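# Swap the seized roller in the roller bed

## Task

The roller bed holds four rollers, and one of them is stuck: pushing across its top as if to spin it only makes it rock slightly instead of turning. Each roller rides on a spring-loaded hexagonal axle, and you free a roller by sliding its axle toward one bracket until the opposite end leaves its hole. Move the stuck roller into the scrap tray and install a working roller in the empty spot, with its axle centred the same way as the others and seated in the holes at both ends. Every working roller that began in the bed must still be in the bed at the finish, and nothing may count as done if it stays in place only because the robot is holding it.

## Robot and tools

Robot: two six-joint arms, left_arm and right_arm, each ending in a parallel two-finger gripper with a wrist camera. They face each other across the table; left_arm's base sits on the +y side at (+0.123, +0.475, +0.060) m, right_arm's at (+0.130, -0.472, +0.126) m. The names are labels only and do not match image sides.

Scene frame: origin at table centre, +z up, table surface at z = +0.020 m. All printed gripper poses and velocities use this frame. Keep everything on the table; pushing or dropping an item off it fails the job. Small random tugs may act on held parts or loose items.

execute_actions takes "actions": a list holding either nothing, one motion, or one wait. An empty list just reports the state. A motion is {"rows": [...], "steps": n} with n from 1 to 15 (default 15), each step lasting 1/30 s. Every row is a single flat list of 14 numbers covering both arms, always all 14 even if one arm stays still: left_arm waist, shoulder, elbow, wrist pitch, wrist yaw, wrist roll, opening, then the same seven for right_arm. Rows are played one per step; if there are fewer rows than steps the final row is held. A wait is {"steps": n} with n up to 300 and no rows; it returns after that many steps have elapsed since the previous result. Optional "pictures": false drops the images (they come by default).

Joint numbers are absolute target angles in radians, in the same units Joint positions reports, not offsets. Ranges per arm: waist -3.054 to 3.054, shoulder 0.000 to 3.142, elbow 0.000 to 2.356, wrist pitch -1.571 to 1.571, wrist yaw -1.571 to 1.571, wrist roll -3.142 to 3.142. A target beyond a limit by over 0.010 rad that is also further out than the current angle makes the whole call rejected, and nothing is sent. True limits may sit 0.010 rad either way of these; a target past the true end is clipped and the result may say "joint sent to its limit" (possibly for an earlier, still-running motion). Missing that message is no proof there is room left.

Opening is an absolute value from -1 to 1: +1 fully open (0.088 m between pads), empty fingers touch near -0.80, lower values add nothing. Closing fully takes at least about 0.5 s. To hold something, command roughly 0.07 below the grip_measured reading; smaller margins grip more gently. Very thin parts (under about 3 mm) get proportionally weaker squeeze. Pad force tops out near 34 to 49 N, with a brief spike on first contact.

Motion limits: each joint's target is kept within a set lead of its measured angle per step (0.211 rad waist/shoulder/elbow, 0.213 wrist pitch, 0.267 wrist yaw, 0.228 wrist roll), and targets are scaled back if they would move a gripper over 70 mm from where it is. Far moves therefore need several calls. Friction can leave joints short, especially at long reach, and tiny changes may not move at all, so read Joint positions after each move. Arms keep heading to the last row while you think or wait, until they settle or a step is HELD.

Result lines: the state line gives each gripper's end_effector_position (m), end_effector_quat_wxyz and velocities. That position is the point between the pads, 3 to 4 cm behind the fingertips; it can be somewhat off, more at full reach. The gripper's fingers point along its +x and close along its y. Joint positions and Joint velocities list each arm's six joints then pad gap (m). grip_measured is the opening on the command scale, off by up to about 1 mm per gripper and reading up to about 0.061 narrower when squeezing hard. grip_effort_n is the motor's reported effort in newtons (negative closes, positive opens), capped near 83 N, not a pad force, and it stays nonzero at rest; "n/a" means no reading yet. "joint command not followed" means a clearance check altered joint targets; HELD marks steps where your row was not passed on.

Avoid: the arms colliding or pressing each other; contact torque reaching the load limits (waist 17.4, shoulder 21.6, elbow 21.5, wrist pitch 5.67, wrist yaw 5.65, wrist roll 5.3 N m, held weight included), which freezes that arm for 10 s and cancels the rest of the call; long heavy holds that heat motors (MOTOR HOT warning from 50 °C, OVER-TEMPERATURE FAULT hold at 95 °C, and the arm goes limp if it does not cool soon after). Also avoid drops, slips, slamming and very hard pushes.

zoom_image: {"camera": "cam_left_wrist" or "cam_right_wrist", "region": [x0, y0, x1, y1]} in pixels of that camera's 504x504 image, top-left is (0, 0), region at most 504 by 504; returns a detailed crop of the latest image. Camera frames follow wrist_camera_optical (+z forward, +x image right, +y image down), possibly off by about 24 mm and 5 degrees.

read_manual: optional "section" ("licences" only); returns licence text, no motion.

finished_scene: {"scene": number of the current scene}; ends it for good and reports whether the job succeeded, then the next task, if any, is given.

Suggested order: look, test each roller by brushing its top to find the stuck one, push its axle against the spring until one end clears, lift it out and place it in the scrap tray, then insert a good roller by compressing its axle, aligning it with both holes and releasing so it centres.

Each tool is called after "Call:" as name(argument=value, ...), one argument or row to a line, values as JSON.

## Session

Call:
execute_actions(
  actions=[],
)

Scene clock: 0.00 s of 6600.00 s.
left_arm: end_effector_position=(+0.3445, +0.4854, +0.4006) grip_measured=+0.831 grip_effort_n=n/a end_effector_quat_wxyz=(+0.877, +0.339, +0.304, +0.155) end_effector_velocity=(-0.001, +0.001, -0.001) end_effector_angular_velocity=(+0.003, +0.000, +0.006) | right_arm: end_effector_position=(-0.1816, -0.2901, +0.1678) grip_measured=+0.825 grip_effort_n=n/a end_effector_quat_wxyz=(+0.360, -0.743, -0.025, +0.563) end_effector_velocity=(+0.002, -0.001, +0.000) end_effector_angular_velocity=(-0.017, -0.015, +0.014)
Joint positions: left_arm=[ 0.69   0.935  1.271 -1.128 -0.924  0.187  0.08 ] | right_arm=[ 1.017  2.159  1.545 -1.212  0.561  0.271  0.079]
Joint velocities: left_arm=[-0.002 -0.002 -0.002 -0.007 -0.007 -0.007 -0.   ] | right_arm=[-0.002 -0.002 -0.002 -0.007 -0.007 -0.022 -0.   ]
Motor temperatures (°C, as the motors report them): left_arm=[29 41 30 28 27 27] | right_arm=[28 27 29 30 27 25]
Heat: left arm: hottest shoulder 41 °C (+0.0 °C/min); right arm: hottest wrist pitch 30 °C (+0.0 °C/min).

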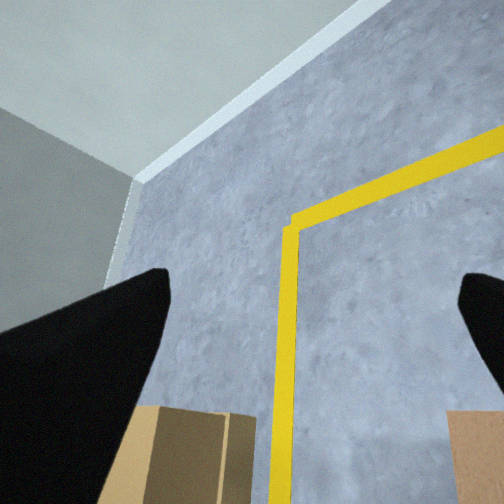

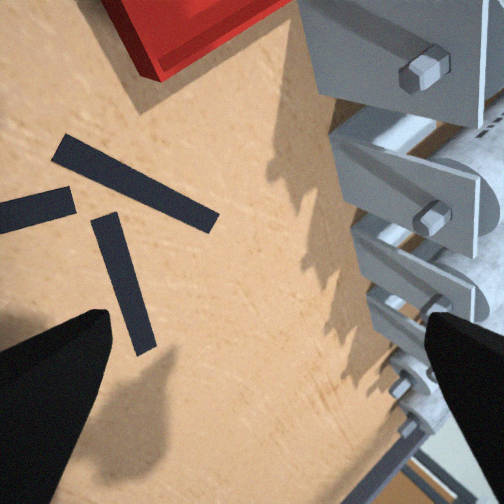

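Call:
execute_actions(
  actions=[
    {"rows":[[-0.85,1.1,1.3,-1.0,0,0,1,0.8,1.5,1.5,-1.1,0,0,1]]},
  ],
  pictures=false,
)

Call:
execute_actions(
  actions=[
    {"rows":[[-0.85,1.1,1.3,-1.0,0,0,1,-0.248,1.1,1.3,-1.1,0,0,1]]},
  ],
  pictures=false,
)

Call:
execute_actions(
  actions=[
    {"steps":15},
  ],
)

Scene clock: 3.43 s of 6600.00 s.
left_arm: end_effector_position=(+0.2865, +0.2518, +0.3508) grip_measured=+0.990 grip_effort_n=16.5 end_effector_quat_wxyz=(+0.840, +0.242, +0.309, -0.374) end_effector_velocity=(-0.440, -0.346, -0.037) end_effector_angular_velocity=(-0.572, +0.971, -2.209) | right_arm: end_effector_position=(-0.1748, -0.2946, +0.3439) grip_measured=+0.984 grip_effort_n=17.9 end_effector_quat_wxyz=(+0.224, -0.524, +0.138, +0.810) end_effector_velocity=(+0.078, -0.063, +0.272) end_effector_angular_velocity=(+0.319, +0.742, +0.091)
Joint positions: left_arm=[ 0.149  1.089  1.29  -1.006 -0.235  0.012  0.087] | right_arm=[ 0.802  1.553  1.51  -1.102  0.016  0.006  0.087]
Joint velocities: left_arm=[-1.214  0.027  0.007  0.037  1.502 -0.066  0.001] | right_arm=[-0.007 -0.828 -0.002 -0.022 -0.125 -0.051  0.001]
Motor temperatures (°C, as the motors report them): left_arm=[29 41 30 28 27 27] | right_arm=[28 28 29 30 27 25]
Heat: left arm: hottest shoulder 41 °C (+0.0 °C/min); right arm: hottest wrist pitch 30 °C (+0.0 °C/min).
Steps of this call (steps 1 to 88: nothing new was sent; steps 89 to 103: all 15 steps of this action). Readings (joint positions):
89: left_arm=[0.682 0.941 1.272 -1.125 -0.915 0.173] | right_arm=[1.011 2.144 1.542 -1.200 0.534 0.244]
90: left_arm=[0.650 0.952 1.277 -1.104 -0.872 0.144] | right_arm=[0.984 2.115 1.527 -1.167 0.448 0.183]
92: left_arm=[0.584 0.993 1.289 -1.064 -0.787 0.100] | right_arm=[0.901 2.042 1.511 -1.142 0.329 0.101]
96: left_arm=[0.434 1.063 1.290 -1.028 -0.595 0.045] | right_arm=[0.794 1.850 1.510 -1.112 0.117 0.033]
103: the state above

Scene clock: 3.93 s of 6600.00 s.
left_arm: end_effector_position=(+0.0614, +0.2030, +0.3483) grip_measured=+0.991 grip_effort_n=16.5 end_effector_quat_wxyz=(+0.575, +0.307, +0.241, -0.719) end_effector_velocity=(-0.399, +0.093, -0.001) end_effector_angular_velocity=(+0.007, -0.002, -1.462) | right_arm: end_effector_position=(+0.0285, -0.2256, +0.4064) grip_measured=+0.986 grip_effort_n=17.9 end_effector_quat_wxyz=(+0.503, -0.357, +0.240, +0.750) end_effector_velocity=(+0.364, +0.141, -0.032) end_effector_angular_velocity=(-0.084, -0.034, -1.457)
Joint positions: left_arm=[-0.582  1.094  1.293 -1.    -0.006  0.004  0.088] | right_arm=[ 0.143  1.108  1.321 -1.101  0.001  0.002  0.087]
Joint velocities: left_arm=[-1.473 -0.002 -0.002 -0.007 -0.007 -0.007 -0.   ] | right_arm=[-1.468 -0.007 -0.09  -0.007 -0.007 -0.007 -0.   ]
Motor temperatures (°C, as the motors report them): left_arm=[29 41 30 28 27 27] | right_arm=[28 28 29 30 27 25]
Heat: left arm: hottest shoulder 41 °C (+0.0 °C/min); right arm: hottest wrist pitch 30 °C (+0.0 °C/min).
Steps of this call (steps 1 to 15: all 15 steps of this action). Readings (joint positions):
1: left_arm=[0.108 1.090 1.291 -1.004 -0.185 0.010] | right_arm=[0.795 1.517 1.496 -1.092 0.006 0.004]
2: left_arm=[0.063 1.091 1.291 -1.003 -0.142 0.008] | right_arm=[0.766 1.478 1.464 -1.086 -0.002 0.003]
4: left_arm=[-0.035 1.093 1.292 -1.002 -0.078 0.006] | right_arm=[0.678 1.400 1.397 -1.104 0.001 0.003]
8: left_arm=[-0.236 1.094 1.293 -1.001 -0.025 0.004] | right_arm=[0.489 1.247 1.333 -1.104 0.001 0.003]
15: the state above

Scene clock: 4.43 s of 6600.00 s.
left_arm: end_effector_position=(-0.0084, +0.2291, +0.3484) grip_measured=+0.992 grip_effort_n=16.0 end_effector_quat_wxyz=(+0.472, +0.335, +0.199, -0.791) end_effector_velocity=(-0.001, +0.005, -0.004) end_effector_angular_velocity=(+0.014, -0.020, -0.001) | right_arm: end_effector_position=(+0.1279, -0.2064, +0.4028) grip_measured=+0.986 grip_effort_n=17.9 end_effector_quat_wxyz=(+0.635, -0.308, +0.306, +0.639) end_effector_velocity=(+0.009, +0.001, +0.001) end_effector_angular_velocity=(+0.007, +0.013, -0.027)
Joint positions: left_arm=[-0.845  1.094  1.293 -1.     0.002  0.004  0.088] | right_arm=[-0.239  1.107  1.31  -1.101  0.003  0.002  0.087]
Joint velocities: left_arm=[-0.022 -0.002 -0.002 -0.022 -0.022 -0.007 -0.   ] | right_arm=[-0.046 -0.002 -0.002  0.007 -0.022 -0.007 -0.   ]
Motor temperatures (°C, as the motors report them): left_arm=[29 41 30 28 27 27] | right_arm=[28 28 29 30 27 25]
Heat: left arm: hottest shoulder 41 °C (+0.0 °C/min); right arm: hottest wrist pitch 30 °C (+0.0 °C/min).
Steps of this call (steps 1 to 15: the robot went on to your last target). Readings (joint positions):
1: left_arm=[-0.631 1.094 1.293 -1.000 -0.005 0.004] | right_arm=[0.094 1.108 1.318 -1.101 0.001 0.002]
2: left_arm=[-0.680 1.094 1.293 -1.000 -0.005 0.004] | right_arm=[0.045 1.108 1.314 -1.101 0.001 0.002]
4: left_arm=[-0.764 1.094 1.293 -1.000 0.001 0.004] | right_arm=[-0.053 1.108 1.310 -1.101 0.001 0.002]
8: left_arm=[-0.827 1.094 1.293 -1.000 0.002 0.004] | right_arm=[-0.198 1.108 1.310 -1.101 0.003 0.002]
15: the state above

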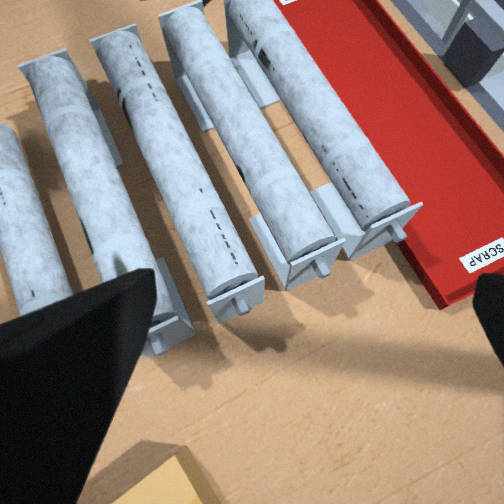

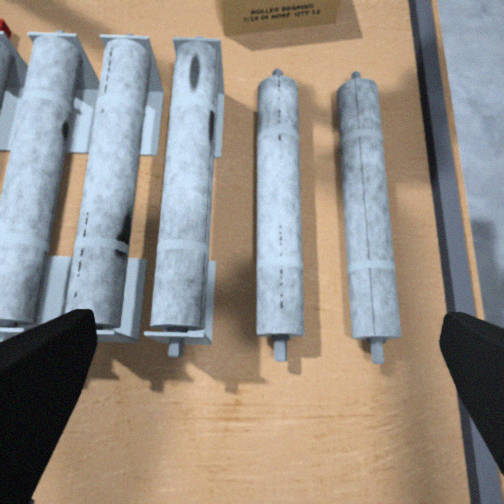

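Call:
execute_actions(
  actions=[
    {"rows":[[-0.4,1.8,1.488,-0.8,0,0,-0.82,0.15,0.9,0.9,-0.65,0,0,1]]},
  ],
  pictures=false,
)

Call:
execute_actions(
  actions=[
    {"rows":[[-0.4,1.915,1.488,-0.8,0,0,-0.82,0.15,0.9,0.9,-0.65,0,0,1]]},
  ],
)

Call:
execute_actions(
  actions=[
    {"rows":[[-0.43,1.92,1.485,-0.8,0,0,-0.82,0.15,0.9,0.9,-0.65,0,0,1],[-0.45,1.92,1.485,-0.8,0,0,-0.82,0.15,0.9,0.9,-0.65,0,0,1],[-0.47,1.92,1.485,-0.8,0,0,-0.82,0.15,0.9,0.9,-0.65,0,0,1],[-0.49,1.92,1.485,-0.8,0,0,-0.82,0.15,0.9,0.9,-0.65,0,0,1],[-0.51,1.92,1.485,-0.8,0,0,-0.82,0.15,0.9,0.9,-0.65,0,0,1],[-0.53,1.92,1.485,-0.8,0,0,-0.82,0.15,0.9,0.9,-0.65,0,0,1],[-0.55,1.92,1.485,-0.8,0,0,-0.82,0.15,0.9,0.9,-0.65,0,0,1],[-0.58,1.92,1.485,-0.8,0,0,-0.82,0.15,0.9,0.9,-0.65,0,0,1],[-0.61,1.92,1.485,-0.8,0,0,-0.82,0.15,0.9,0.9,-0.65,0,0,1],[-0.64,1.92,1.485,-0.8,0,0,-0.82,0.15,0.9,0.9,-0.65,0,0,1],[-0.67,1.92,1.485,-0.8,0,0,-0.82,0.15,0.9,0.9,-0.65,0,0,1],[-0.7,1.92,1.485,-0.8,0,0,-0.82,0.15,0.9,0.9,-0.65,0,0,1],[-0.73,1.92,1.485,-0.8,0,0,-0.82,0.15,0.9,0.9,-0.65,0,0,1],[-0.76,1.92,1.485,-0.8,0,0,-0.82,0.15,0.9,0.9,-0.65,0,0,1]]},
  ],
  pictures=false,
)

Call:
execute_actions(
  actions=[
    {"rows":[[-0.79,1.925,1.485,-0.8,0,0,-0.82,0.15,0.9,0.9,-0.65,0,0,1],[-0.81,1.925,1.485,-0.8,0,0,-0.82,0.15,0.9,0.9,-0.65,0,0,1],[-0.83,1.925,1.485,-0.8,0,0,-0.82,0.15,0.9,0.9,-0.65,0,0,1],[-0.85,1.925,1.485,-0.8,0,0,-0.82,0.15,0.9,0.9,-0.65,0,0,1],[-0.87,1.925,1.485,-0.8,0,0,-0.82,0.15,0.9,0.9,-0.65,0,0,1],[-0.89,1.925,1.485,-0.8,0,0,-0.82,0.15,0.9,0.9,-0.65,0,0,1],[-0.925,1.925,1.485,-0.8,0,0,-0.82,0.15,0.9,0.9,-0.65,0,0,1]]},
  ],
)

Scene clock: 17.73 s of 6600.00 s.
left_arm: end_effector_position=(+0.0910, +0.0694, +0.2890) grip_measured=-0.694 grip_effort_n=6.3 end_effector_quat_wxyz=(+0.608, +0.324, +0.298, -0.661) end_effector_velocity=(+0.104, -0.167, -0.426) end_effector_angular_velocity=(+1.073, -0.086, +0.296) | right_arm: end_effector_position=(+0.0255, -0.2174, +0.3670) grip_measured=+0.986 grip_effort_n=17.4 end_effector_quat_wxyz=(+0.527, -0.266, +0.180, +0.787) end_effector_velocity=(-0.015, -0.006, +0.013) end_effector_angular_velocity=(+0.089, +0.047, +0.058)
Joint positions: left_arm=[-0.434  1.583  1.479 -0.807  0.001  0.004  0.005] | right_arm=[ 0.14   0.909  0.918 -0.664 -0.002  0.002  0.087]
Joint velocities: left_arm=[ 0.286  1.16   0.046  0.037 -0.007 -0.007 -0.113] | right_arm=[ 0.056 -0.056 -0.037  0.081 -0.007  0.007 -0.   ]
Motor temperatures (°C, as the motors report them): left_arm=[29 40 32 30 27 27] | right_arm=[28 28 30 31 27 25]
Heat: left arm: hottest shoulder 40 °C (-3.4 °C/min); right arm: hottest wrist pitch 31 °C (+3.4 °C/min).
Steps of this call (steps 1 to 15: the robot went on to your last target; steps 16 to 90: nothing new was sent; then 9.80 s passed at rest; steps 91 to 105: all 15 steps of this action). Readings (joint positions):
91: left_arm=[-0.838 1.106 1.304 -0.998 0.008 0.004] | right_arm=[-0.234 1.088 1.291 -1.074 0.010 0.002]
92: left_arm=[-0.807 1.130 1.329 -0.966 0.009 0.004] | right_arm=[-0.190 1.051 1.240 -1.005 0.012 0.002]
94: left_arm=[-0.736 1.199 1.392 -0.891 0.006 0.004] | right_arm=[-0.084 0.975 1.143 -0.924 0.001 0.002]
98: left_arm=[-0.592 1.331 1.452 -0.840 0.005 0.004] | right_arm=[0.083 0.914 0.989 -0.745 -0.002 0.002]
105: the state above

Scene clock: 18.23 s of 6600.00 s.
left_arm: end_effector_position=(+0.1025, +0.0456, +0.1634) grip_measured=-0.804 grip_effort_n=-83.5 end_effector_quat_wxyz=(+0.565, +0.415, +0.394, -0.595) end_effector_velocity=(+0.002, -0.003, +0.004) end_effector_angular_velocity=(-0.018, -0.012, +0.026) | right_arm: end_effector_position=(+0.0237, -0.2177, +0.3668) grip_measured=+0.986 grip_effort_n=17.4 end_effector_quat_wxyz=(+0.525, -0.264, +0.177, +0.789) end_effector_velocity=(-0.002, -0.003, -0.004) end_effector_angular_velocity=(-0.014, +0.002, +0.020)
Joint positions: left_arm=[-0.403  1.904  1.485 -0.8    0.001  0.004  0.   ] | right_arm=[ 0.146  0.905  0.911 -0.653 -0.002  0.002  0.087]
Joint velocities: left_arm=[-0.002 -0.002  0.007  0.007 -0.022 -0.022  0.   ] | right_arm=[-0.002 -0.002 -0.007 -0.007 -0.022 -0.007 -0.   ]
Motor temperatures (°C, as the motors report them): left_arm=[29 40 32 30 27 27] | right_arm=[28 28 30 31 27 25]
Heat: left arm: hottest shoulder 40 °C (-3.3 °C/min); right arm: hottest wrist pitch 31 °C (+3.3 °C/min).
Steps of this call (steps 1 to 15: all 15 steps of this action). Readings (joint positions):
1: left_arm=[-0.425 1.623 1.480 -0.805 0.001 0.004] | right_arm=[0.141 0.907 0.917 -0.661 -0.002 0.002]
2: left_arm=[-0.420 1.662 1.481 -0.805 0.001 0.004] | right_arm=[0.143 0.906 0.916 -0.659 -0.002 0.002]
4: left_arm=[-0.412 1.741 1.482 -0.803 0.001 0.004] | right_arm=[0.144 0.905 0.914 -0.656 -0.002 0.002]
8: left_arm=[-0.405 1.872 1.482 -0.802 0.001 0.004] | right_arm=[0.146 0.905 0.912 -0.655 -0.002 0.002]
15: the state above

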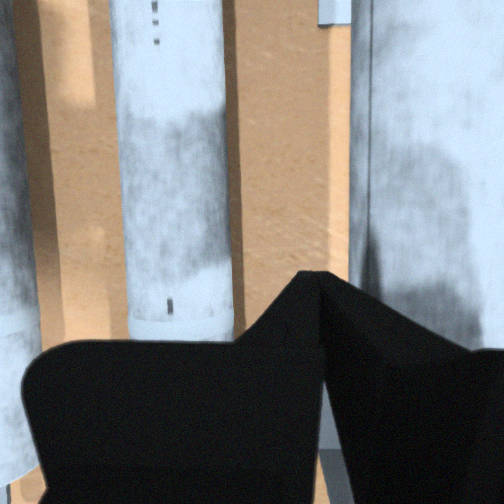

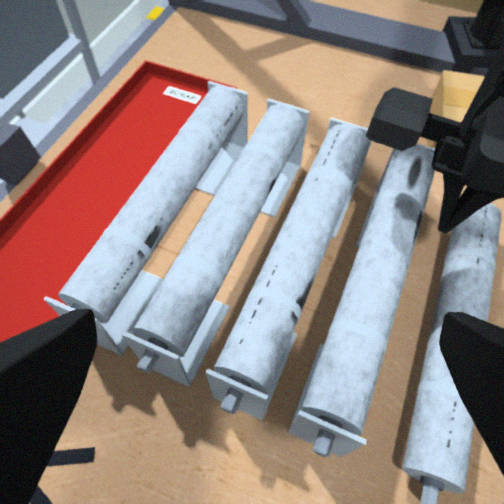

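Scene clock: 18.73 s of 6600.00 s.
left_arm: end_effector_position=(-0.0146, +0.0662, +0.1634) grip_measured=-0.804 grip_effort_n=-83.5 end_effector_quat_wxyz=(+0.481, +0.467, +0.328, -0.665) end_effector_velocity=(-0.356, +0.103, +0.065) end_effector_angular_velocity=(-0.014, +0.479, -0.850) | right_arm: end_effector_position=(+0.0237, -0.2177, +0.3668) grip_measured=+0.986 grip_effort_n=17.4 end_effector_quat_wxyz=(+0.525, -0.264, +0.177, +0.789) end_effector_velocity=(+0.000, -0.002, -0.002) end_effector_angular_velocity=(-0.006, -0.004, +0.008)
Joint positions: left_arm=[-0.685  1.908  1.49  -0.798 -0.013  0.003  0.   ] | right_arm=[ 0.146  0.905  0.911 -0.653 -0.002  0.002  0.087]
Joint velocities: left_arm=[-0.691 -0.105  0.071 -0.007  0.476 -0.007  0.   ] | right_arm=[-0.002 -0.002 -0.002 -0.007 -0.007 -0.007 -0.   ]
Motor temperatures (°C, as the motors report them): left_arm=[29 41 32 30 27 27] | right_arm=[28 28 30 31 27 25]
Heat: left arm: hottest shoulder 41 °C (+0.0 °C/min); right arm: hottest wrist pitch 31 °C (+3.2 °C/min).
Steps of this call (steps 1 to 15: all 15 steps of this action). Readings (joint positions):
1: left_arm=[-0.404 1.904 1.485 -0.800 0.001 0.004] | right_arm=[0.146 0.905 0.911 -0.653 -0.002 0.002]
2: left_arm=[-0.407 1.904 1.485 -0.800 0.000 0.003] | right_arm=[0.146 0.905 0.911 -0.653 -0.002 0.002]
4: left_arm=[-0.427 1.904 1.485 -0.800 -0.000 0.003] | right_arm=[0.146 0.905 0.911 -0.653 -0.002 0.002]
8: left_arm=[-0.500 1.904 1.486 -0.798 -0.010 0.003] | right_arm=[0.146 0.905 0.911 -0.653 -0.002 0.002]
15: the state above

Scene clock: 19.23 s of 6600.00 s.
left_arm: end_effector_position=(-0.1095, +0.1114, +0.1621) grip_measured=-0.804 grip_effort_n=-83.5 end_effector_quat_wxyz=(+0.393, +0.503, +0.274, -0.720) end_effector_velocity=(+0.003, +0.001, -0.002) end_effector_angular_velocity=(+0.001, -0.022, +0.012) | right_arm: end_effector_position=(+0.0237, -0.2177, +0.3666) grip_measured=+0.986 grip_effort_n=17.4 end_effector_quat_wxyz=(+0.525, -0.264, +0.177, +0.789) end_effector_velocity=(-0.000, -0.000, +0.002) end_effector_angular_velocity=(+0.016, -0.007, +0.017)
Joint positions: left_arm=[-0.924  1.912  1.493 -0.799 -0.     0.003  0.   ] | right_arm=[ 0.146  0.905  0.911 -0.653 -0.002  0.002  0.087]
Joint velocities: left_arm=[-0.002  0.002 -0.002 -0.007 -0.022 -0.007  0.   ] | right_arm=[-0.002 -0.007 -0.002  0.007 -0.007 -0.022 -0.   ]
Motor temperatures (°C, as the motors report them): left_arm=[29 41 32 30 27 27] | right_arm=[28 28 30 31 27 25]
Heat: left arm: hottest shoulder 41 °C (+0.0 °C/min); right arm: hottest wrist pitch 31 °C (+3.1 °C/min).
Steps of this call (steps 1 to 15: all 15 steps of this action). Readings (joint positions):
1: left_arm=[-0.709 1.906 1.492 -0.797 -0.004 0.003] | right_arm=[0.146 0.905 0.911 -0.653 -0.002 0.002]
2: left_arm=[-0.734 1.906 1.492 -0.797 -0.003 0.003] | right_arm=[0.146 0.905 0.911 -0.653 -0.002 0.002]
4: left_arm=[-0.781 1.911 1.492 -0.799 -0.002 0.003] | right_arm=[0.146 0.905 0.911 -0.653 -0.002 0.002]
8: left_arm=[-0.859 1.912 1.492 -0.798 -0.011 0.003] | right_arm=[0.146 0.905 0.911 -0.653 -0.002 0.002]
15: the state above

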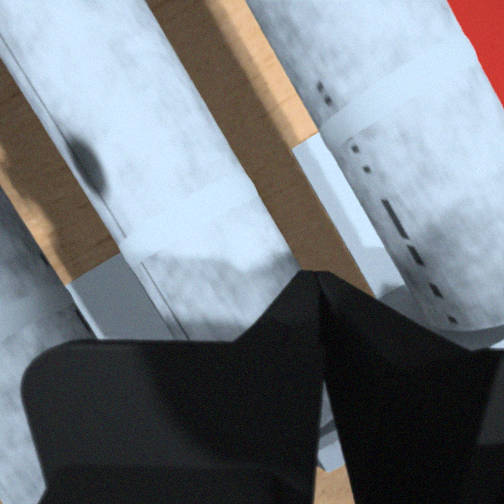

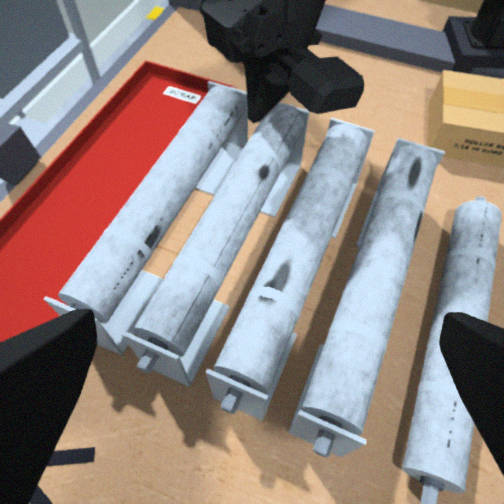

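Call:
execute_actions(
  actions=[
    {"rows":[[-0.9,1.85,1.7,-0.9,0,0,0,0.12,1.0,0.4,-0.3,0.1,0.3,0]],"steps":10},
  ],
  pictures=false,
)

Call:
execute_actions(
  actions=[
    {"rows":[[-0.472,2.1,1.942,-1.053,0,-0.095,0.5,0.12,1.36,0.33,0.03,0.188,0.3,0]]},
  ],
  pictures=false,
)

Call:
execute_actions(
  actions=[
    {"rows":[[-0.472,2.145,1.942,-1.053,0,-0.095,0.5,0.106,1.525,0.428,0.077,0.188,0.302,0]]},
  ],
)

Scene clock: 34.63 s of 6600.00 s.
left_arm: end_effector_position=(-0.1121, +0.0882, +0.2538) grip_measured=-0.051 grip_effort_n=16.0 end_effector_quat_wxyz=(+0.425, +0.432, +0.241, -0.758) end_effector_velocity=(-0.002, +0.001, +0.097) end_effector_angular_velocity=(-0.166, +0.107, +0.015) | right_arm: end_effector_position=(+0.0444, -0.2167, +0.2303) grip_measured=+0.069 grip_effort_n=-10.5 end_effector_quat_wxyz=(+0.592, -0.260, +0.308, +0.698) end_effector_velocity=(+0.088, -0.191, -0.394) end_effector_angular_velocity=(-0.905, -0.262, -0.185)
Joint positions: left_arm=[-0.901  1.84   1.694 -0.888 -0.     0.003  0.037] | right_arm=[ 0.125  0.993  0.509 -0.336  0.09   0.275  0.042]
Joint velocities: left_arm=[-0.007 -0.12   0.144 -0.066 -0.007 -0.022  0.023] | right_arm=[-0.017  0.032 -1.018  0.095  0.051  0.183 -0.037]
Motor temperatures (°C, as the motors report them): left_arm=[29 43 32 30 27 27] | right_arm=[28 28 31 33 27 25]
Heat: left arm: hottest shoulder 43 °C (+3.5 °C/min); right arm: hottest wrist pitch 33 °C (+5.2 °C/min).
Steps of this call (steps 1 to 15: the robot went on to your last target; steps 16 to 90: nothing new was sent; then 12.07 s passed at rest; steps 91 to 100: all 10 steps of this action). Readings (joint positions):
91: left_arm=[-0.924 1.912 1.504 -0.811 -0.000 0.003] | right_arm=[0.146 0.911 0.893 -0.624 0.006 0.027]
92: left_arm=[-0.922 1.912 1.531 -0.838 -0.000 0.003] | right_arm=[0.143 0.917 0.859 -0.560 0.030 0.081]
94: left_arm=[-0.915 1.907 1.590 -0.859 -0.000 0.003] | right_arm=[0.134 0.947 0.778 -0.471 0.061 0.173]
98: left_arm=[-0.903 1.856 1.677 -0.882 -0.000 0.003] | right_arm=[0.126 0.991 0.589 -0.360 0.085 0.258]
100: the state above

Scene clock: 35.13 s of 6600.00 s.
left_arm: end_effector_position=(+0.0634, -0.0001, +0.2124) grip_measured=+0.491 grip_effort_n=16.5 end_effector_quat_wxyz=(+0.565, +0.399, +0.399, -0.602) end_effector_velocity=(+0.187, -0.029, -0.001) end_effector_angular_velocity=(+0.033, +0.013, +0.457) | right_arm: end_effector_position=(+0.0603, -0.2176, +0.1316) grip_measured=+0.004 grip_effort_n=-13.7 end_effector_quat_wxyz=(+0.617, -0.326, +0.328, +0.637) end_effector_velocity=(+0.004, -0.005, -0.015) end_effector_angular_velocity=(-0.032, -0.023, -0.000)
Joint positions: left_arm=[-0.481  2.078  1.924 -1.045 -0.003 -0.088  0.063] | right_arm=[0.124 1.349 0.342 0.021 0.184 0.298 0.039]
Joint velocities: left_arm=[ 0.393  0.056  0.09  -0.066 -0.007 -0.066  0.002] | right_arm=[-0.002  0.051 -0.022  0.037  0.007 -0.007 -0.   ]
Motor temperatures (°C, as the motors report them): left_arm=[29 44 33 30 27 27] | right_arm=[28 28 31 33 27 25]
Heat: left arm: hottest shoulder 44 °C (+5.1 °C/min); right arm: hottest wrist pitch 33 °C (+5.1 °C/min).
Steps of this call (steps 1 to 15: all 15 steps of this action). Readings (joint positions):
1: left_arm=[-0.897 1.847 1.711 -0.908 0.004 -0.004] | right_arm=[0.125 1.010 0.474 -0.316 0.099 0.281]
2: left_arm=[-0.880 1.869 1.747 -0.939 0.009 -0.019] | right_arm=[0.125 1.048 0.443 -0.260 0.122 0.285]
4: left_arm=[-0.821 1.923 1.811 -0.962 0.008 -0.041] | right_arm=[0.124 1.152 0.399 -0.163 0.152 0.291]
8: left_arm=[-0.687 2.013 1.871 -1.009 0.005 -0.066] | right_arm=[0.124 1.305 0.349 -0.034 0.175 0.296]
15: the state above

Scene clock: 35.63 s of 6600.00 s.
left_arm: end_effector_position=(+0.0666, -0.0038, +0.1919) grip_measured=+0.498 grip_effort_n=16.5 end_effector_quat_wxyz=(+0.560, +0.411, +0.414, -0.589) end_effector_velocity=(+0.000, +0.002, -0.000) end_effector_angular_velocity=(+0.007, -0.005, +0.007) | right_arm: end_effector_position=(+0.0575, -0.1998, +0.1158) grip_measured=+0.003 grip_effort_n=-13.7 end_effector_quat_wxyz=(+0.617, -0.342, +0.339, +0.622) end_effector_velocity=(+0.000, -0.002, -0.005) end_effector_angular_velocity=(-0.023, -0.006, +0.007)
Joint positions: left_arm=[-0.473  2.131  1.938 -1.051 -0.002 -0.091  0.063] | right_arm=[0.11  1.518 0.413 0.073 0.185 0.299 0.039]
Joint velocities: left_arm=[-0.002 -0.002 -0.002 -0.007 -0.007 -0.007 -0.001] | right_arm=[-0.002  0.017  0.002 -0.007 -0.007 -0.007 -0.   ]
Motor temperatures (°C, as the motors report them): left_arm=[29 44 33 30 27 27] | right_arm=[28 28 31 33 27 25]
Heat: left arm: hottest shoulder 44 °C (+5.1 °C/min); right arm: hottest wrist pitch 33 °C (+5.1 °C/min).
Steps of this call (steps 1 to 15: all 15 steps of this action). Readings (joint positions):
1: left_arm=[-0.471 2.083 1.927 -1.047 -0.003 -0.090] | right_arm=[0.123 1.365 0.345 0.026 0.184 0.298]
2: left_arm=[-0.467 2.089 1.932 -1.048 -0.003 -0.090] | right_arm=[0.120 1.400 0.357 0.041 0.185 0.298]
4: left_arm=[-0.468 2.103 1.938 -1.048 -0.003 -0.091] | right_arm=[0.114 1.465 0.386 0.055 0.185 0.299]
8: left_arm=[-0.473 2.127 1.938 -1.051 -0.002 -0.091] | right_arm=[0.111 1.505 0.406 0.069 0.185 0.299]
15: the state above

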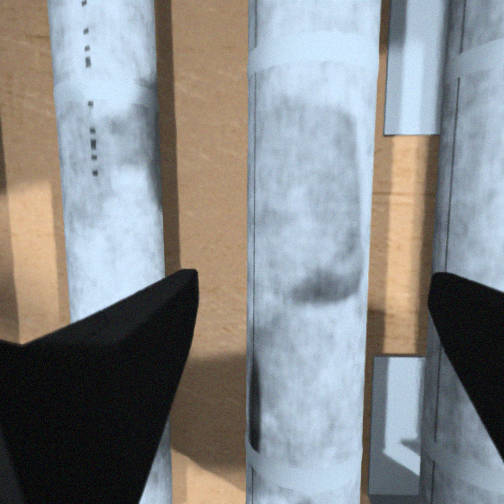

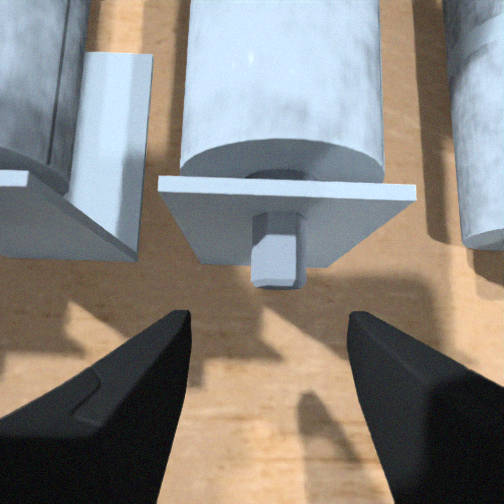

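Call:
execute_actions(
  actions=[
    {"rows":[[-0.48,2.15,1.88,-0.98,0,-0.11,0.5,0.09,1.55,0.46,0.08,0.175,0.29,-0.1],[-0.48,2.155,1.84,-0.94,0,-0.11,0.5,0.08,1.57,0.475,0.08,0.17,0.285,-0.2],[-0.48,2.16,1.8,-0.89,0,-0.11,0.5,0.067,1.594,0.495,0.085,0.17,0.285,-0.25],[-0.48,2.165,1.75,-0.84,0,-0.11,0.5,0.067,1.594,0.495,0.085,0.17,0.285,-0.25],[-0.48,2.17,1.702,-0.796,0,-0.11,0.5,0.067,1.594,0.495,0.085,0.17,0.285,-0.25]]},
  ],
)

Scene clock: 39.67 s of 6600.00 s.
left_arm: end_effector_position=(+0.0644, -0.0040, +0.1209) grip_measured=+0.498 grip_effort_n=16.5 end_effector_quat_wxyz=(+0.559, +0.411, +0.420, -0.585) end_effector_velocity=(-0.004, -0.014, +0.002) end_effector_angular_velocity=(-0.070, +0.013, -0.012) | right_arm: end_effector_position=(+0.0603, -0.1794, +0.1161) grip_measured=-0.243 grip_effort_n=-13.7 end_effector_quat_wxyz=(+0.624, -0.335, +0.344, +0.617) end_effector_velocity=(+0.001, +0.002, -0.001) end_effector_angular_velocity=(+0.000, +0.003, +0.003)
Joint positions: left_arm=[-0.478  2.168  1.714 -0.802 -0.002 -0.106  0.063] | right_arm=[0.071 1.588 0.48  0.082 0.173 0.288 0.027]
Joint velocities: left_arm=[-0.002  0.002 -0.007  0.081  0.007  0.007 -0.   ] | right_arm=[-0.007  0.007  0.002  0.007 -0.007 -0.007 -0.002]
Motor temperatures (°C, as the motors report them): left_arm=[29 45 33 29 27 27] | right_arm=[28 28 31 33 27 25]
Heat: left arm: hottest shoulder 45 °C (+6.1 °C/min); right arm: hottest wrist pitch 33 °C (+4.5 °C/min).
Steps of this call (steps 1 to 15: the robot went on to your last target; steps 16 to 90: nothing new was sent; then 0.53 s passed at rest; steps 91 to 105: all 15 steps of this action). Readings (joint positions):
91: left_arm=[-0.473 2.131 1.934 -1.044 -0.002 -0.094] | right_arm=[0.109 1.522 0.417 0.074 0.185 0.300]
92: left_arm=[-0.474 2.131 1.921 -1.021 -0.002 -0.098] | right_arm=[0.105 1.530 0.423 0.074 0.184 0.299]
94: left_arm=[-0.475 2.131 1.877 -0.954 -0.002 -0.102] | right_arm=[0.091 1.556 0.447 0.077 0.179 0.294]
98: left_arm=[-0.477 2.147 1.760 -0.848 -0.002 -0.105] | right_arm=[0.074 1.579 0.477 0.082 0.175 0.290]
105: the state above

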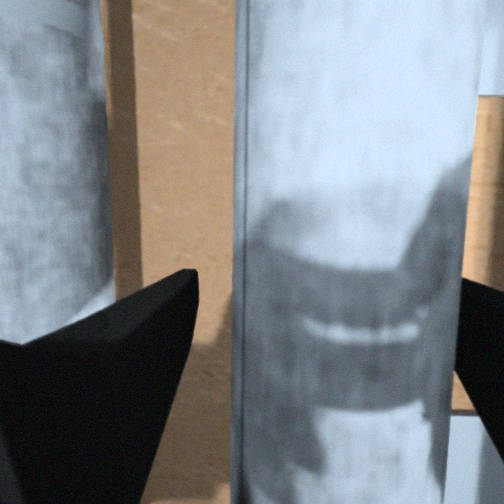

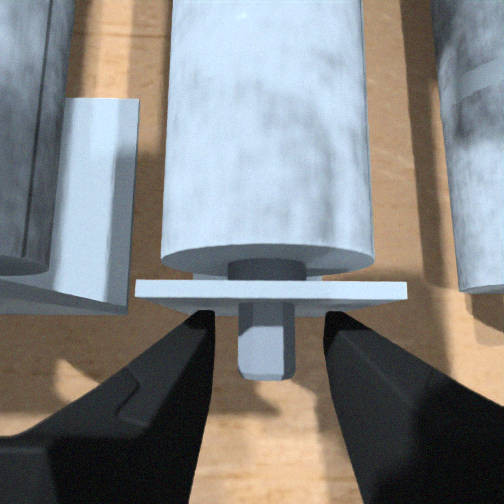

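Call:
execute_actions(
  actions=[
    {"rows":[[-0.487,2.15,1.73,-0.8,0,-0.11,0.03,0.072,1.588,0.48,0.085,0.17,0.285,-0.7]],"steps":10},
  ],
  pictures=false,
)

Call:
execute_actions(
  actions=[
    {"rows":[[-0.487,2.14,1.73,-0.8,0,-0.11,0.03,0.085,1.56,0.452,0.08,0.175,0.295,-0.7],[-0.487,2.14,1.73,-0.8,0,-0.11,0.03,0.095,1.54,0.43,0.075,0.18,0.3,-0.7],[-0.487,2.14,1.73,-0.8,0,-0.11,0.03,0.105,1.52,0.41,0.07,0.18,0.31,-0.7],[-0.487,2.14,1.73,-0.8,0,-0.11,0.03,0.112,1.5,0.39,0.065,0.185,0.315,-0.7],[-0.487,2.14,1.73,-0.8,0,-0.11,0.03,0.12,1.478,0.373,0.065,0.185,0.32,-0.7]]},
  ],
  pictures=false,
)

Call:
execute_actions(
  actions=[
    {"rows":[[-0.487,2.15,1.78,-0.84,0,-0.11,0.03,0.12,1.478,0.373,0.065,0.185,0.32,-0.7],[-0.487,2.16,1.82,-0.88,0,-0.11,0.03,0.12,1.48,0.373,0.065,0.185,0.32,-0.7],[-0.487,2.175,1.86,-0.92,0,-0.11,0.03,0.12,1.485,0.373,0.065,0.185,0.32,-0.7],[-0.487,2.19,1.9,-0.96,0,-0.11,0.03,0.12,1.49,0.373,0.065,0.185,0.32,-0.7],[-0.487,2.205,1.94,-1.0,0,-0.11,0.03,0.12,1.495,0.373,0.07,0.185,0.32,-0.7],[-0.485,2.22,1.98,-1.04,0,-0.11,0.03,0.12,1.5,0.373,0.075,0.185,0.32,-0.7],[-0.485,2.235,2.02,-1.08,0.005,-0.11,0.03,0.12,1.505,0.373,0.08,0.185,0.32,-0.7],[-0.483,2.25,2.06,-1.12,0.01,-0.11,0.03,0.12,1.505,0.373,0.08,0.185,0.32,-0.7]]},
  ],
)

Scene clock: 47.43 s of 6600.00 s.
left_arm: end_effector_position=(+0.0608, -0.0049, +0.1229) grip_measured=+0.110 grip_effort_n=-83.5 end_effector_quat_wxyz=(+0.559, +0.410, +0.417, -0.588) end_effector_velocity=(+0.000, +0.004, -0.002) end_effector_angular_velocity=(+0.021, -0.007, +0.007) | right_arm: end_effector_position=(+0.0594, -0.1792, +0.1162) grip_measured=-0.614 grip_effort_n=-83.5 end_effector_quat_wxyz=(+0.622, -0.335, +0.345, +0.619) end_effector_velocity=(+0.002, +0.001, +0.001) end_effector_angular_velocity=(+0.009, +0.000, -0.012)
Joint positions: left_arm=[-0.485  2.166  1.718 -0.8   -0.002 -0.107  0.044] | right_arm=[0.072 1.589 0.482 0.083 0.168 0.287 0.009]
Joint velocities: left_arm=[-0.002  0.002  0.002 -0.022 -0.007 -0.007 -0.   ] | right_arm=[-0.002 -0.002 -0.002  0.007  0.007  0.007 -0.   ]
Motor temperatures (°C, as the motors report them): left_arm=[29 47 33 30 27 27] | right_arm=[28 28 31 33 27 25]
Heat: left arm: hottest shoulder 47 °C (+7.6 °C/min); right arm: hottest wrist pitch 33 °C (+3.8 °C/min).
Steps of this call (steps 1 to 15: the robot went on to your last target; steps 16 to 90: nothing new was sent; then 4.43 s passed at rest; steps 91 to 100: all 10 steps of this action). Readings (joint positions):
91: left_arm=[-0.478 2.168 1.712 -0.797 -0.002 -0.107] | right_arm=[0.071 1.589 0.482 0.082 0.172 0.288]
92: left_arm=[-0.479 2.167 1.712 -0.797 -0.002 -0.107] | right_arm=[0.071 1.589 0.482 0.082 0.172 0.288]
94: left_arm=[-0.482 2.167 1.715 -0.797 0.000 -0.107] | right_arm=[0.071 1.589 0.482 0.083 0.169 0.288]
98: left_arm=[-0.485 2.166 1.718 -0.800 -0.002 -0.107] | right_arm=[0.072 1.589 0.482 0.083 0.168 0.287]
100: the state above

Scene clock: 47.93 s of 6600.00 s.
left_arm: end_effector_position=(+0.0606, -0.0065, +0.1243) grip_measured=+0.110 grip_effort_n=-83.5 end_effector_quat_wxyz=(+0.560, +0.407, +0.415, -0.590) end_effector_velocity=(+0.001, +0.006, -0.003) end_effector_angular_velocity=(+0.027, +0.001, -0.007) | right_arm: end_effector_position=(+0.0591, -0.2024, +0.1169) grip_measured=-0.614 grip_effort_n=-83.5 end_effector_quat_wxyz=(+0.622, -0.332, +0.343, +0.621) end_effector_velocity=(-0.000, -0.000, +0.000) end_effector_angular_velocity=(-0.004, +0.001, +0.008)
Joint positions: left_arm=[-0.485  2.165  1.72  -0.795 -0.002 -0.108  0.044] | right_arm=[0.108 1.499 0.396 0.079 0.185 0.317 0.009]
Joint velocities: left_arm=[ 0.002 -0.002 -0.007 -0.022  0.007  0.007 -0.   ] | right_arm=[-0.002 -0.002  0.002 -0.007 -0.007 -0.007 -0.   ]
Motor temperatures (°C, as the motors report them): left_arm=[29 48 33 29 27 27] | right_arm=[28 28 31 33 27 25]
Heat: left arm: hottest shoulder 48 °C (+8.8 °C/min); right arm: hottest wrist pitch 33 °C (+3.8 °C/min).
Steps of this call (steps 1 to 15: all 15 steps of this action). Readings (joint positions):
1: left_arm=[-0.485 2.166 1.718 -0.800 -0.002 -0.107] | right_arm=[0.072 1.587 0.480 0.083 0.168 0.287]
2: left_arm=[-0.485 2.165 1.718 -0.800 -0.002 -0.107] | right_arm=[0.074 1.583 0.476 0.084 0.170 0.288]
4: left_arm=[-0.485 2.165 1.719 -0.797 -0.002 -0.108] | right_arm=[0.082 1.564 0.457 0.087 0.177 0.296]
8: left_arm=[-0.485 2.165 1.720 -0.797 -0.002 -0.108] | right_arm=[0.102 1.516 0.411 0.081 0.183 0.311]
15: the state above

Scene clock: 48.43 s of 6600.00 s.
left_arm: end_effector_position=(+0.0602, -0.0077, +0.1465) grip_measured=+0.110 grip_effort_n=-83.5 end_effector_quat_wxyz=(+0.536, +0.445, +0.449, -0.560) end_effector_velocity=(-0.000, +0.000, +0.001) end_effector_angular_velocity=(+0.055, -0.013, +0.006) | right_arm: end_effector_position=(+0.0591, -0.2018, +0.1143) grip_measured=-0.614 grip_effort_n=-83.5 end_effector_quat_wxyz=(+0.622, -0.333, +0.343, +0.620) end_effector_velocity=(+0.005, -0.002, -0.003) end_effector_angular_velocity=(-0.009, -0.028, -0.008)
Joint positions: left_arm=[-0.483  2.271  2.011 -1.106  0.004 -0.109  0.044] | right_arm=[0.108 1.514 0.396 0.093 0.186 0.317 0.009]
Joint velocities: left_arm=[-0.002  0.056  0.11  -0.11  -0.007 -0.007 -0.   ] | right_arm=[-0.002  0.007 -0.002 -0.007  0.022 -0.007 -0.   ]
Motor temperatures (°C, as the motors report them): left_arm=[29 48 33 29 27 27] | right_arm=[28 28 31 33 27 25]
Heat: left arm: hottest shoulder 48 °C (+8.7 °C/min); right arm: hottest wrist pitch 33 °C (+3.7 °C/min).
Steps of this call (steps 1 to 15: all 15 steps of this action). Readings (joint positions):
1: left_arm=[-0.485 2.165 1.723 -0.797 -0.002 -0.108] | right_arm=[0.108 1.499 0.396 0.079 0.185 0.317]
2: left_arm=[-0.485 2.168 1.734 -0.810 -0.002 -0.108] | right_arm=[0.108 1.499 0.396 0.079 0.185 0.317]
4: left_arm=[-0.485 2.184 1.779 -0.861 -0.002 -0.108] | right_arm=[0.108 1.499 0.396 0.080 0.185 0.317]
8: left_arm=[-0.484 2.232 1.909 -1.001 0.000 -0.108] | right_arm=[0.108 1.508 0.396 0.087 0.186 0.317]
15: the state above

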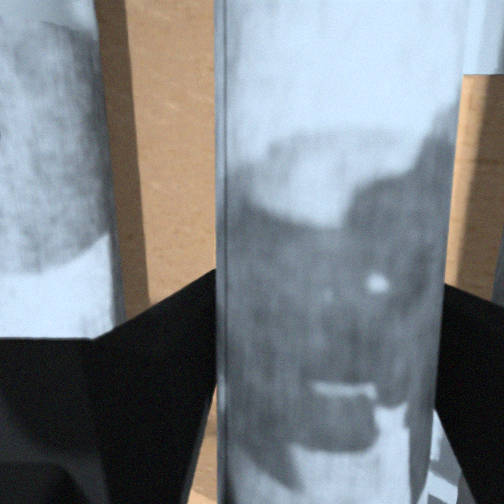

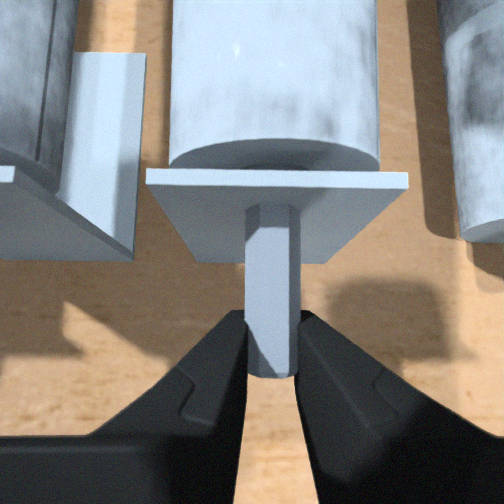

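Call:
execute_actions(
  actions=[
    {"rows":[[-0.483,2.26,2.1,-1.16,0.01,-0.11,0.03,0.12,1.505,0.373,0.08,0.185,0.32,-0.7],[-0.483,2.27,2.13,-1.2,0.01,-0.11,0.03,0.11,1.52,0.39,0.08,0.185,0.32,-0.7],[-0.483,2.28,2.16,-1.22,0.01,-0.11,0.03,0.1,1.54,0.42,0.08,0.18,0.31,-0.7],[-0.483,2.29,2.18,-1.24,0.01,-0.11,0.03,0.075,1.575,0.47,0.09,0.17,0.29,-0.7]],"steps":15},
  ],
)

Call:
execute_actions(
  actions=[],
)

Scene clock: 66.40 s of 6600.00 s.
left_arm: end_effector_position=(+0.0603, -0.0080, +0.1601) grip_measured=+0.110 grip_effort_n=-83.5 end_effector_quat_wxyz=(+0.528, +0.454, +0.459, -0.551) end_effector_velocity=(-0.003, -0.000, +0.008) end_effector_angular_velocity=(-0.008, -0.007, -0.013) | right_arm: end_effector_position=(+0.0593, -0.1860, +0.1145) grip_measured=-0.614 grip_effort_n=-83.5 end_effector_quat_wxyz=(+0.621, -0.335, +0.345, +0.619) end_effector_velocity=(+0.002, +0.000, -0.002) end_effector_angular_velocity=(-0.000, -0.011, -0.000)
Joint positions: left_arm=[-0.482  2.316  2.146 -1.233  0.008 -0.109  0.044] | right_arm=[0.08  1.572 0.456 0.09  0.17  0.293 0.009]
Joint velocities: left_arm=[-0.007 -0.002  0.027 -0.022 -0.007  0.007 -0.   ] | right_arm=[-0.002  0.007 -0.002  0.007  0.007 -0.007 -0.   ]
Motor temperatures (°C, as the motors report them): left_arm=[29 59 38 29 27 27] | right_arm=[28 29 30 32 27 25]
Heat: left arm: hottest shoulder 59 °C (+18.2 °C/min); right arm: hottest wrist pitch 32 °C (+2.0 °C/min). Fold the left arm in close to its base before you think long.
MOTOR HOT: a motor of the left arm reached 50 °C. Now the hottest motor of the left arm, joint 2 (shoulder), reports 59 °C. The temperature limit of the motors' drives, at which the controller stops that arm, is 95 °C. To cool a motor, set the load down, stop pushing, or move to a pose that needs little force.
Steps of this call (steps 1 to 30: the robot went on to your last target; steps 31 to 90: nothing new was sent; then 14.47 s passed at rest; steps 91 to 105: all 15 steps of this action). Readings (joint positions):
91: left_arm=[-0.483 2.279 2.028 -1.121 0.005 -0.109] | right_arm=[0.108 1.515 0.396 0.094 0.186 0.317]
92: left_arm=[-0.483 2.284 2.041 -1.135 0.006 -0.109] | right_arm=[0.108 1.516 0.396 0.094 0.186 0.317]
94: left_arm=[-0.483 2.299 2.080 -1.172 0.006 -0.109] | right_arm=[0.106 1.528 0.405 0.091 0.184 0.315]
98: left_arm=[-0.482 2.307 2.131 -1.219 0.007 -0.109] | right_arm=[0.085 1.565 0.446 0.089 0.172 0.299]
105: the state above

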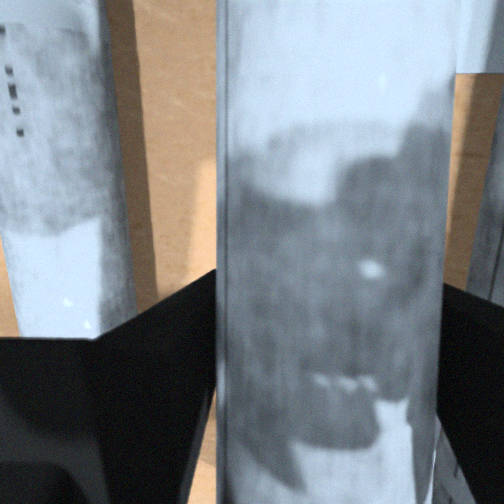

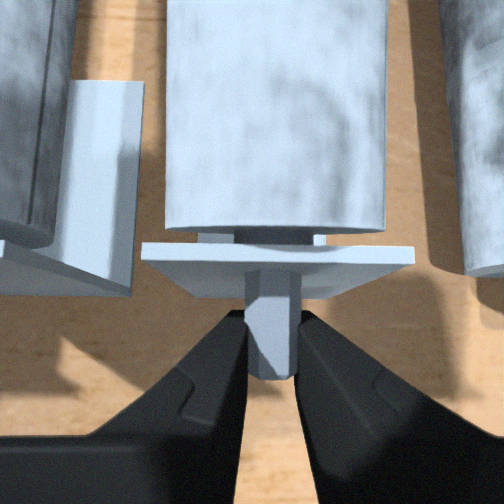

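Scene clock: 66.40 s of 6600.00 s.
left_arm: end_effector_position=(+0.0603, -0.0080, +0.1601) grip_measured=+0.110 grip_effort_n=-83.5 end_effector_quat_wxyz=(+0.528, +0.454, +0.459, -0.551) end_effector_velocity=(-0.003, -0.000, +0.008) end_effector_angular_velocity=(-0.008, -0.007, -0.013) | right_arm: end_effector_position=(+0.0593, -0.1860, +0.1145) grip_measured=-0.614 grip_effort_n=-83.5 end_effector_quat_wxyz=(+0.621, -0.335, +0.345, +0.619) end_effector_velocity=(+0.002, +0.000, -0.002) end_effector_angular_velocity=(-0.000, -0.011, -0.000)
Joint positions: left_arm=[-0.482  2.316  2.146 -1.233  0.008 -0.109  0.044] | right_arm=[0.08  1.572 0.456 0.09  0.17  0.293 0.009]
Joint velocities: left_arm=[-0.007 -0.002  0.027 -0.022 -0.007  0.007 -0.   ] | right_arm=[-0.002  0.007 -0.002  0.007  0.007 -0.007 -0.   ]
Motor temperatures (°C, as the motors report them): left_arm=[29 59 38 29 27 27] | right_arm=[28 29 30 32 27 25]
Heat: left arm: hottest shoulder 59 °C (+18.2 °C/min); right arm: hottest wrist pitch 32 °C (+2.0 °C/min). Fold the left arm in close to its base before you think long.
MOTOR HOT: still on. Now the hottest motor of the left arm, joint 2 (shoulder), reports 59 °C; a drive's own limit is 95 °C.

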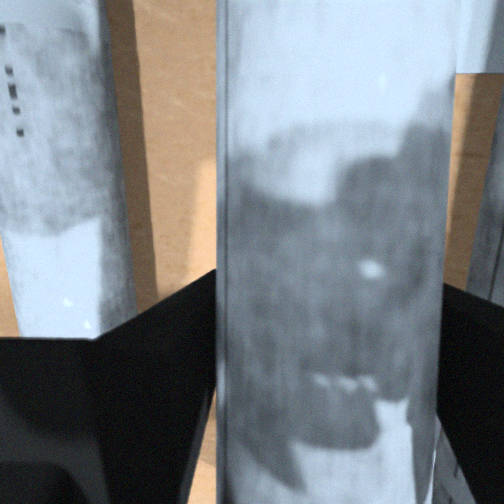

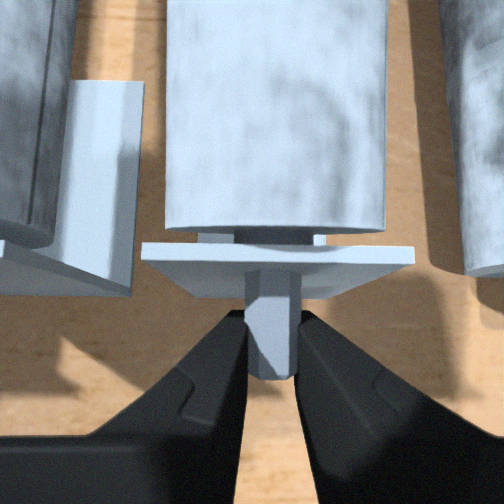

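Call:
execute_actions(
  actions=[
    {"rows":[[-0.483,2.29,2.18,-1.24,0.01,-0.11,0.03,0.075,1.575,0.47,0.09,0.17,0.29,0]],"steps":8},
  ],
  pictures=false,
)

Call:
execute_actions(
  actions=[
    {"rows":[[-0.485,2.25,2.14,-1.23,0.01,-0.11,0.03,0.1,1.5,0.4,0.09,0.17,0.29,0],[-0.486,2.22,2.11,-1.22,0.01,-0.11,0.03,0.1,1.4,0.3,0.09,0.1,0.29,0],[-0.487,2.2,2.08,-1.21,0.01,-0.115,0.03,0.05,1.2,0.13,0.3,0,0.1,0.7]],"steps":15},
  ],
)

Scene clock: 70.67 s of 6600.00 s.
left_arm: end_effector_position=(+0.0603, -0.0080, +0.1605) grip_measured=+0.110 grip_effort_n=-83.5 end_effector_quat_wxyz=(+0.528, +0.455, +0.459, -0.551) end_effector_velocity=(+0.000, +0.003, +0.001) end_effector_angular_velocity=(+0.007, -0.004, +0.020) | right_arm: end_effector_position=(+0.0595, -0.1853, +0.1147) grip_measured=-0.074 grip_effort_n=17.9 end_effector_quat_wxyz=(+0.621, -0.335, +0.345, +0.619) end_effector_velocity=(-0.002, -0.005, -0.003) end_effector_angular_velocity=(-0.027, +0.007, +0.020)
Joint positions: left_arm=[-0.482  2.316  2.148 -1.235  0.008 -0.109  0.044] | right_arm=[0.079 1.573 0.458 0.09  0.17  0.292 0.035]
Joint velocities: left_arm=[-0.002 -0.007 -0.007 -0.007 -0.007 -0.022 -0.   ] | right_arm=[ 0.002 -0.002 -0.002 -0.022 -0.022 -0.007  0.031]
Motor temperatures (°C, as the motors report them): left_arm=[29 61 38 29 27 27] | right_arm=[28 29 31 32 27 25]
Heat: left arm: hottest shoulder 61 °C (+20.3 °C/min); right arm: hottest wrist pitch 32 °C (+1.0 °C/min). Fold the left arm in close to its base before you think long.
MOTOR HOT: still on. Now the hottest motor of the left arm, joint 2 (shoulder), reports 61 °C; a drive's own limit is 95 °C.
Steps of this call (steps 1 to 15: the robot went on to your last target; steps 16 to 90: nothing new was sent; then 1.00 s passed at rest; steps 91 to 98: all 8 steps of this action). Readings (joint positions):
91: left_arm=[-0.482 2.316 2.148 -1.234 0.008 -0.109] | right_arm=[0.080 1.573 0.456 0.090 0.170 0.293]
92: left_arm=[-0.482 2.316 2.148 -1.234 0.008 -0.109] | right_arm=[0.080 1.573 0.456 0.090 0.170 0.292]
94: left_arm=[-0.482 2.316 2.148 -1.234 0.008 -0.109] | right_arm=[0.079 1.573 0.457 0.090 0.170 0.292]
98: the state above

Scene clock: 71.17 s of 6600.00 s.
left_arm: end_effector_position=(+0.0607, -0.0018, +0.1617) grip_measured=+0.110 grip_effort_n=-83.5 end_effector_quat_wxyz=(+0.530, +0.451, +0.457, -0.554) end_effector_velocity=(+0.001, +0.006, +0.001) end_effector_angular_velocity=(+0.011, -0.010, -0.008) | right_arm: end_effector_position=(+0.0550, -0.2292, +0.1380) grip_measured=+0.681 grip_effort_n=17.9 end_effector_quat_wxyz=(+0.566, -0.276, +0.262, +0.731) end_effector_velocity=(-0.001, -0.005, +0.008) end_effector_angular_velocity=(+0.066, +0.009, +0.050)
Joint positions: left_arm=[-0.483  2.272  2.077 -1.197  0.008 -0.111  0.044] | right_arm=[0.054 1.214 0.146 0.293 0.006 0.106 0.072]
Joint velocities: left_arm=[-0.002 -0.017 -0.022 -0.007 -0.007  0.007 -0.   ] | right_arm=[-0.012 -0.081 -0.051  0.037 -0.037 -0.051  0.007]
Motor temperatures (°C, as the motors report them): left_arm=[29 62 38 29 27 27] | right_arm=[28 29 31 32 27 25]
Heat: left arm: hottest shoulder 62 °C (+21.1 °C/min); right arm: hottest wrist pitch 32 °C (+1.0 °C/min). Fold the left arm in close to its base before you think long.
MOTOR HOT: still on. Now the hottest motor of the left arm, joint 2 (shoulder), reports 62 °C; a drive's own limit is 95 °C.
Steps of this call (steps 1 to 15: all 15 steps of this action). Readings (joint positions):
1: left_arm=[-0.482 2.316 2.148 -1.235 0.008 -0.109] | right_arm=[0.079 1.568 0.454 0.090 0.170 0.292]
2: left_arm=[-0.482 2.315 2.144 -1.231 0.008 -0.109] | right_arm=[0.082 1.547 0.438 0.092 0.164 0.292]
4: left_arm=[-0.482 2.300 2.117 -1.209 0.008 -0.110] | right_arm=[0.076 1.455 0.349 0.168 0.094 0.220]
8: left_arm=[-0.483 2.279 2.088 -1.202 0.008 -0.110] | right_arm=[0.060 1.280 0.197 0.256 0.030 0.136]
15: the state above

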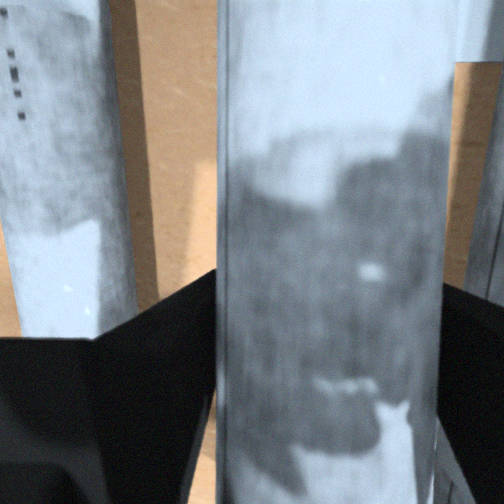

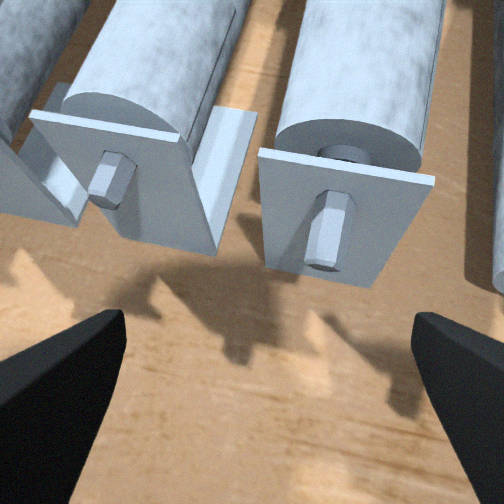

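Call:
execute_actions(
  actions=[
    {"rows":[[-0.488,2.19,2.05,-1.22,0.01,-0.115,0.03,0.05,0.95,0.08,0.25,0,0.1,0.7],[-0.489,2.18,2.02,-1.22,0.01,-0.115,0.03,0.05,0.95,0.08,0.25,0,0.1,0.7],[-0.49,2.17,1.99,-1.22,0.01,-0.115,0.03,0.05,0.95,0.08,0.25,0,0.1,0.7]],"steps":15},
  ],
)

Scene clock: 74.20 s of 6600.00 s.
left_arm: end_effector_position=(+0.0607, +0.0226, +0.1582) grip_measured=+0.110 grip_effort_n=-83.5 end_effector_quat_wxyz=(+0.516, +0.471, +0.471, -0.539) end_effector_velocity=(+0.003, +0.003, +0.003) end_effector_angular_velocity=(-0.001, -0.024, -0.022) | right_arm: end_effector_position=(+0.0557, -0.2327, +0.1713) grip_measured=+0.697 grip_effort_n=17.9 end_effector_quat_wxyz=(+0.577, -0.215, +0.218, +0.757) end_effector_velocity=(-0.002, -0.003, +0.001) end_effector_angular_velocity=(+0.000, +0.007, +0.020)
Joint positions: left_arm=[-0.489  2.219  1.984 -1.22   0.009 -0.112  0.044] | right_arm=[0.054 0.958 0.091 0.252 0.003 0.102 0.073]
Joint velocities: left_arm=[-0.002 -0.012 -0.007 -0.007 -0.022  0.022 -0.   ] | right_arm=[-0.002 -0.027 -0.002 -0.022 -0.022 -0.007 -0.   ]
Motor temperatures (°C, as the motors report them): left_arm=[29 65 38 29 27 27] | right_arm=[28 29 31 32 27 25]
Heat: left arm: hottest shoulder 65 °C (+25.1 °C/min); right arm: hottest wrist pitch 32 °C (+1.0 °C/min). Fold the left arm in close to its base before you think long.
MOTOR HOT: still on. Now the hottest motor of the left arm, joint 2 (shoulder), reports 65 °C; a drive's own limit is 95 °C.
Steps of this call (steps 1 to 15: the robot went on to your last target; steps 16 to 76: nothing new was sent; steps 77 to 91: all 15 steps of this action). Readings (joint positions):
77: left_arm=[-0.483 2.270 2.072 -1.195 0.008 -0.111] | right_arm=[0.054 1.187 0.135 0.292 0.003 0.103]
78: left_arm=[-0.483 2.266 2.063 -1.193 0.008 -0.111] | right_arm=[0.054 1.141 0.123 0.278 0.003 0.102]
80: left_arm=[-0.484 2.249 2.034 -1.195 0.008 -0.111] | right_arm=[0.054 1.048 0.103 0.267 0.003 0.102]
84: left_arm=[-0.489 2.221 1.991 -1.234 0.009 -0.112] | right_arm=[0.054 0.977 0.098 0.258 0.003 0.102]
91: the state above

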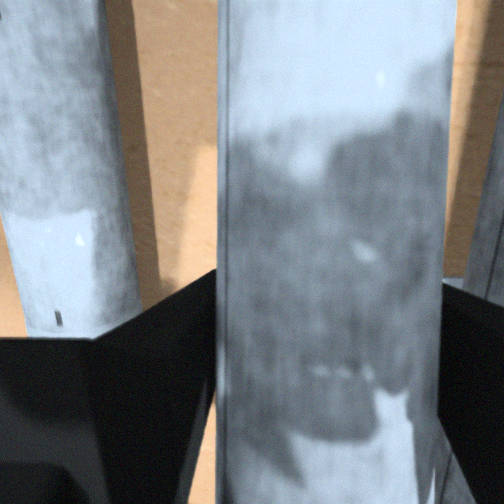

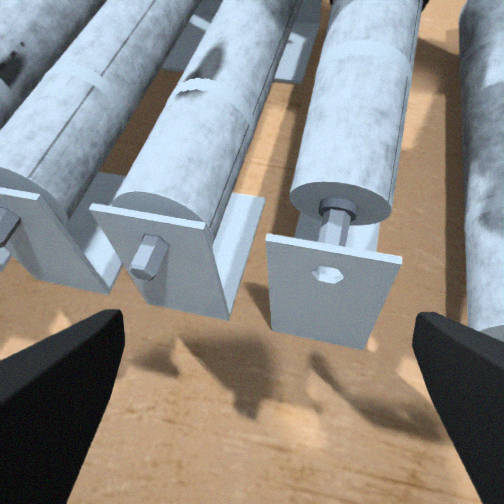

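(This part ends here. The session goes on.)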